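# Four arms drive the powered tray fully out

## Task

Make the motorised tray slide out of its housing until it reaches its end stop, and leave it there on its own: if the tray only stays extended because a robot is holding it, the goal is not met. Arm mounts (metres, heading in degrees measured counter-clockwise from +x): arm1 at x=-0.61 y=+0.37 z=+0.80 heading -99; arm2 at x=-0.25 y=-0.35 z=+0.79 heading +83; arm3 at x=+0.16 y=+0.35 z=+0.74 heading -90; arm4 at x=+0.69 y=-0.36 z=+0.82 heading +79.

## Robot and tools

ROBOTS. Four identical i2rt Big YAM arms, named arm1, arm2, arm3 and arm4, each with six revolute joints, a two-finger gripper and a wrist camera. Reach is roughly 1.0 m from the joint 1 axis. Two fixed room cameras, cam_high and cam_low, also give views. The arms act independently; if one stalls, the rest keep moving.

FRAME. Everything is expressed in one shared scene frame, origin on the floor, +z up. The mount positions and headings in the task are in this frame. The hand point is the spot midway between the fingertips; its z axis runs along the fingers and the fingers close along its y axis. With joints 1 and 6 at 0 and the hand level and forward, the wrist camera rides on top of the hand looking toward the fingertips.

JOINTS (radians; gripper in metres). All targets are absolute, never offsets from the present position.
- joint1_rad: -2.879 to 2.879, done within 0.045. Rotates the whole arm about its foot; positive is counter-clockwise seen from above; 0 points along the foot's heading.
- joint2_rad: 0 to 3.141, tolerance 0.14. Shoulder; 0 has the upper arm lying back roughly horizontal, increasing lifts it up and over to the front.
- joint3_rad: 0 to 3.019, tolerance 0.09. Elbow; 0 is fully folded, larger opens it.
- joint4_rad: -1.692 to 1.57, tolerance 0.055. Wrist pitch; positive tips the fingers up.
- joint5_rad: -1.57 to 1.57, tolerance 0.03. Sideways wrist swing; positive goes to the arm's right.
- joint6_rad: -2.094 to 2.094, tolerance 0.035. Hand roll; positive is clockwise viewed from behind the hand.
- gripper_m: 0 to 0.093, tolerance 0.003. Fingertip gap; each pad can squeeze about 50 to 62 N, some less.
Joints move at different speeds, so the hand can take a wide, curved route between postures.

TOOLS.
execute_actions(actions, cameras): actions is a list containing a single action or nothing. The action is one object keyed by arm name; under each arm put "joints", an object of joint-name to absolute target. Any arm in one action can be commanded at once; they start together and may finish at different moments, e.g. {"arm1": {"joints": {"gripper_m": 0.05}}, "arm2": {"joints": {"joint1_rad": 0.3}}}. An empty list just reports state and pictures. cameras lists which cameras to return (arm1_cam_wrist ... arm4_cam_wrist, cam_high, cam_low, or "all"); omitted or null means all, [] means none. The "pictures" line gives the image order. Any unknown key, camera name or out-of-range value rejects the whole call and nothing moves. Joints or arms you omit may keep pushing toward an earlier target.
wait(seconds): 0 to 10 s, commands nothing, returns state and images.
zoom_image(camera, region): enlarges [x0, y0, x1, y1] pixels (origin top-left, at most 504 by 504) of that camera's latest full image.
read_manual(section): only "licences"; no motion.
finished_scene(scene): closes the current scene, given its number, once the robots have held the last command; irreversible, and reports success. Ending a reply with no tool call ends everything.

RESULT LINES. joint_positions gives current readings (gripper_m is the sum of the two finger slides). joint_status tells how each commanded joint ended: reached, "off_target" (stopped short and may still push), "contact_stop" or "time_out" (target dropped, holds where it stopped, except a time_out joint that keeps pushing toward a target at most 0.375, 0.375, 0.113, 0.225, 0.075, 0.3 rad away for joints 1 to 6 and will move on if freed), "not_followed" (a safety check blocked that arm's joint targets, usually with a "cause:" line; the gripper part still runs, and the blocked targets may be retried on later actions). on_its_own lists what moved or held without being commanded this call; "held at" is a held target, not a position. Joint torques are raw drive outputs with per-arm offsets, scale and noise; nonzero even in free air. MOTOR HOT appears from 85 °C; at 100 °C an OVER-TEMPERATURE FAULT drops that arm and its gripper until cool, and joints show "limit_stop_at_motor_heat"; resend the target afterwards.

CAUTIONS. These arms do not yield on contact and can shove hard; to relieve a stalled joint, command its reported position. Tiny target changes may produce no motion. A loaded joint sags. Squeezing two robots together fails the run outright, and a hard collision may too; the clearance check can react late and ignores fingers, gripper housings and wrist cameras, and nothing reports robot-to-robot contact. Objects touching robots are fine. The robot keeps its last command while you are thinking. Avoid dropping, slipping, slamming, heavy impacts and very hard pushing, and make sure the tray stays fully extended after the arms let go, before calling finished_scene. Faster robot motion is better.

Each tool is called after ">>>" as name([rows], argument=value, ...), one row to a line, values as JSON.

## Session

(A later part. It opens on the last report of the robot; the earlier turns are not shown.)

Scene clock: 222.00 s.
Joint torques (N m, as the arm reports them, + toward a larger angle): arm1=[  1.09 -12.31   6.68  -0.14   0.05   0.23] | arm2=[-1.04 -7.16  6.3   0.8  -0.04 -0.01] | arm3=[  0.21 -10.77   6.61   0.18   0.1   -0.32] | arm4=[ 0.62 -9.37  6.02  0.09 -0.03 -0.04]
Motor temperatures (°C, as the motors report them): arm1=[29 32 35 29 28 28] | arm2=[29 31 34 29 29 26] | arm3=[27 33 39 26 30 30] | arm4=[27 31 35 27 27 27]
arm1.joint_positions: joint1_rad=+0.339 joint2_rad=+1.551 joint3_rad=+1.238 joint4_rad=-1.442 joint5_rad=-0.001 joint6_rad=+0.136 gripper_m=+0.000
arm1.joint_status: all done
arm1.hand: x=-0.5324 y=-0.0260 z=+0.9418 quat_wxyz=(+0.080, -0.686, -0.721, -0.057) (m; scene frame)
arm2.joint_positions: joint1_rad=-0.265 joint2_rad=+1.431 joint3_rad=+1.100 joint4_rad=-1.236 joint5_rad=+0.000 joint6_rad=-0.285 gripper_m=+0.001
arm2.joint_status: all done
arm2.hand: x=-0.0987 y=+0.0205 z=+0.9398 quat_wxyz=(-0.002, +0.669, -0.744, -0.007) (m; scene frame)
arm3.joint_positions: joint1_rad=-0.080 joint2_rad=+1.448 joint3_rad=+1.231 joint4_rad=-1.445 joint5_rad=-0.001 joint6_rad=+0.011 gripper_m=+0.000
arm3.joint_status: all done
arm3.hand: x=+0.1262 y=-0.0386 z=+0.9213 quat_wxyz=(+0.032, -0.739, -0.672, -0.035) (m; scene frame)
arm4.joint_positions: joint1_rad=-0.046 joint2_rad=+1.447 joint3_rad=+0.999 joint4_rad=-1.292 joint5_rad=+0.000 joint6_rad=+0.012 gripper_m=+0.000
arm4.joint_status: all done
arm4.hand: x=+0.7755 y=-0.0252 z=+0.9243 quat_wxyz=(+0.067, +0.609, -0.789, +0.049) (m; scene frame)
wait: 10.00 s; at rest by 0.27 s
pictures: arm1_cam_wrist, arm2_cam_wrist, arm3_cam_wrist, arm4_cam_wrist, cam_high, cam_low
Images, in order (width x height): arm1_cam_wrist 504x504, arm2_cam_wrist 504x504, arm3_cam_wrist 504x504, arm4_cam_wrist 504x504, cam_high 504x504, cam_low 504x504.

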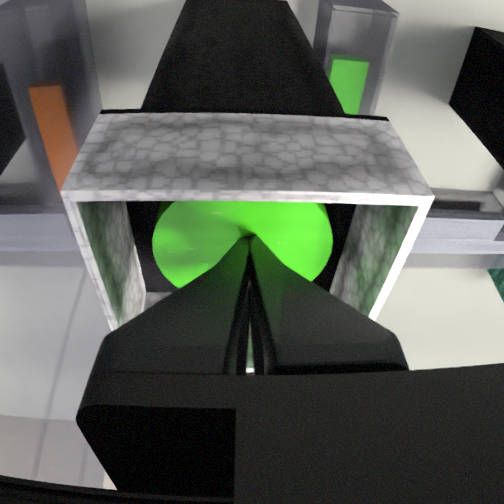

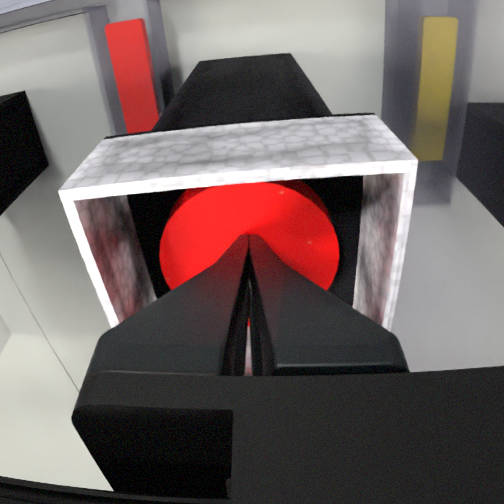

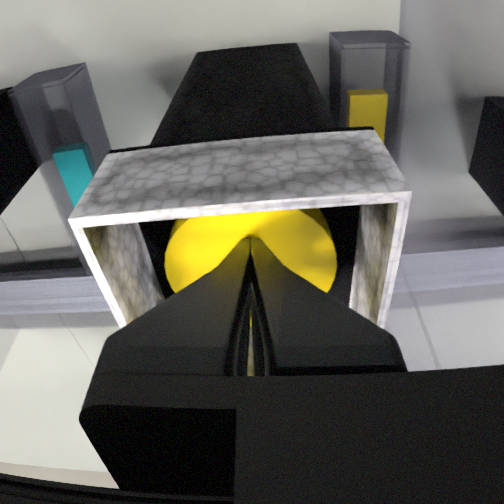

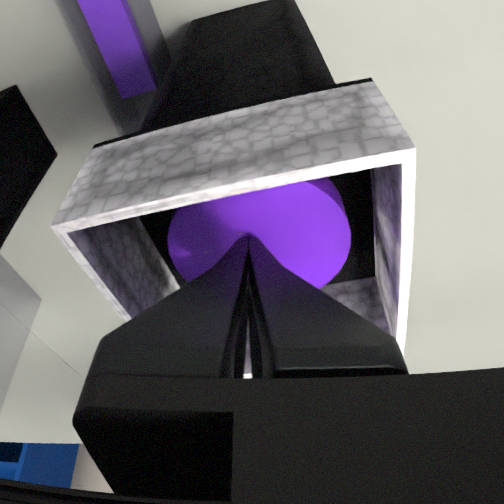

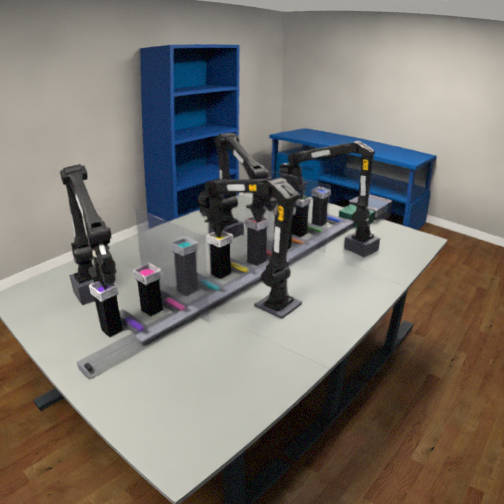

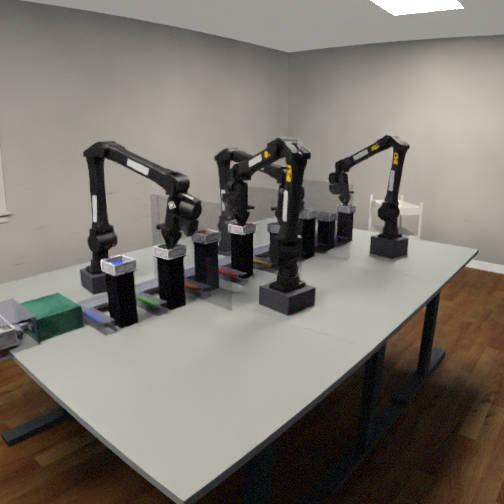

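The tray has run out one full notch pitch. Releasing.

>>> execute_actions([
  {"arm1":{"joints":{"joint2_rad":1.44}},"arm2":{"joints":{"joint2_rad":1.32}},"arm3":{"joints":{"joint2_rad":1.33}},"arm4":{"joints":{"joint2_rad":1.33}}},
], cameras=["cam_high","cam_low"])

Scene clock: 228.23 s.
Joint torques (N m, as the arm reports them, + toward a larger angle): arm1=[  1.78 -11.54   8.14   0.16   0.02   0.29] | arm2=[-1.11 -8.46  7.5   0.94 -0.04 -0.01] | arm3=[  0.47 -10.69   8.28   0.41   0.12  -0.34] | arm4=[ 0.4  -9.26  7.16  0.34 -0.04 -0.05]
Motor temperatures (°C, as the motors report them): arm1=[29 32 35 29 28 28] | arm2=[29 31 35 29 29 26] | arm3=[27 33 39 26 30 30] | arm4=[27 31 36 27 27 27]
arm1.joint_positions: joint1_rad=+0.339 joint2_rad=+1.434 joint3_rad=+1.228 joint4_rad=-1.442 joint5_rad=-0.001 joint6_rad=+0.136 gripper_m=+0.000
arm1.joint_status: all done
arm1.hand: x=-0.5339 y=-0.0183 z=+0.9825 quat_wxyz=(+0.036, -0.688, -0.724, -0.026) (m; scene frame)
arm2.joint_positions: joint1_rad=-0.265 joint2_rad=+1.316 joint3_rad=+1.090 joint4_rad=-1.234 joint5_rad=+0.000 joint6_rad=-0.285 gripper_m=+0.001
arm2.joint_status: all done
arm2.hand: x=-0.1011 y=+0.0135 z=+0.9790 quat_wxyz=(-0.050, +0.667, -0.743, -0.030) (m; scene frame)
arm3.joint_positions: joint1_rad=-0.080 joint2_rad=+1.314 joint3_rad=+1.213 joint4_rad=-1.445 joint5_rad=-0.001 joint6_rad=+0.011 gripper_m=+0.000
arm3.joint_status: all done
arm3.hand: x=+0.1275 y=-0.0229 z=+0.9637 quat_wxyz=(-0.008, -0.740, -0.672, +0.007) (m; scene frame)
arm4.joint_positions: joint1_rad=-0.046 joint2_rad=+1.317 joint3_rad=+0.992 joint4_rad=-1.292 joint5_rad=+0.000 joint6_rad=+0.012 gripper_m=+0.000
arm4.joint_status: all done
arm4.hand: x=+0.7751 y=-0.0278 z=+0.9638 quat_wxyz=(+0.019, +0.611, -0.792, +0.011) (m; scene frame)
pictures: cam_high, cam_low
Images, in order (width x height): cam_high 504x504, cam_low 504x504.

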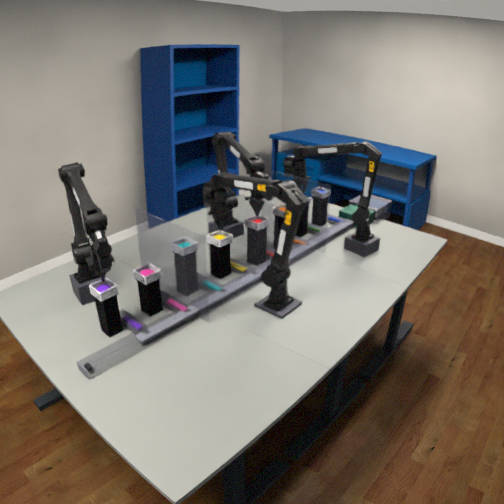

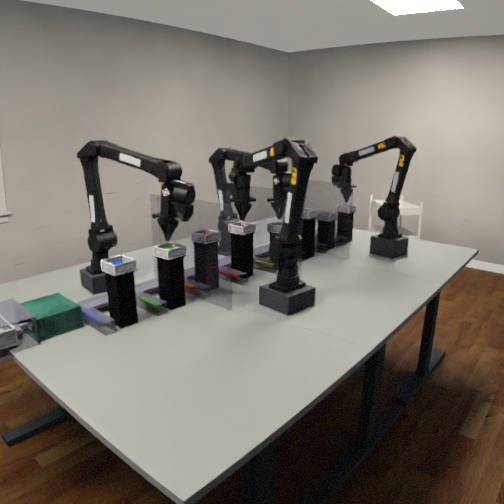

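>>> finished_scene(scene=1)

The scene is finished: the task was done.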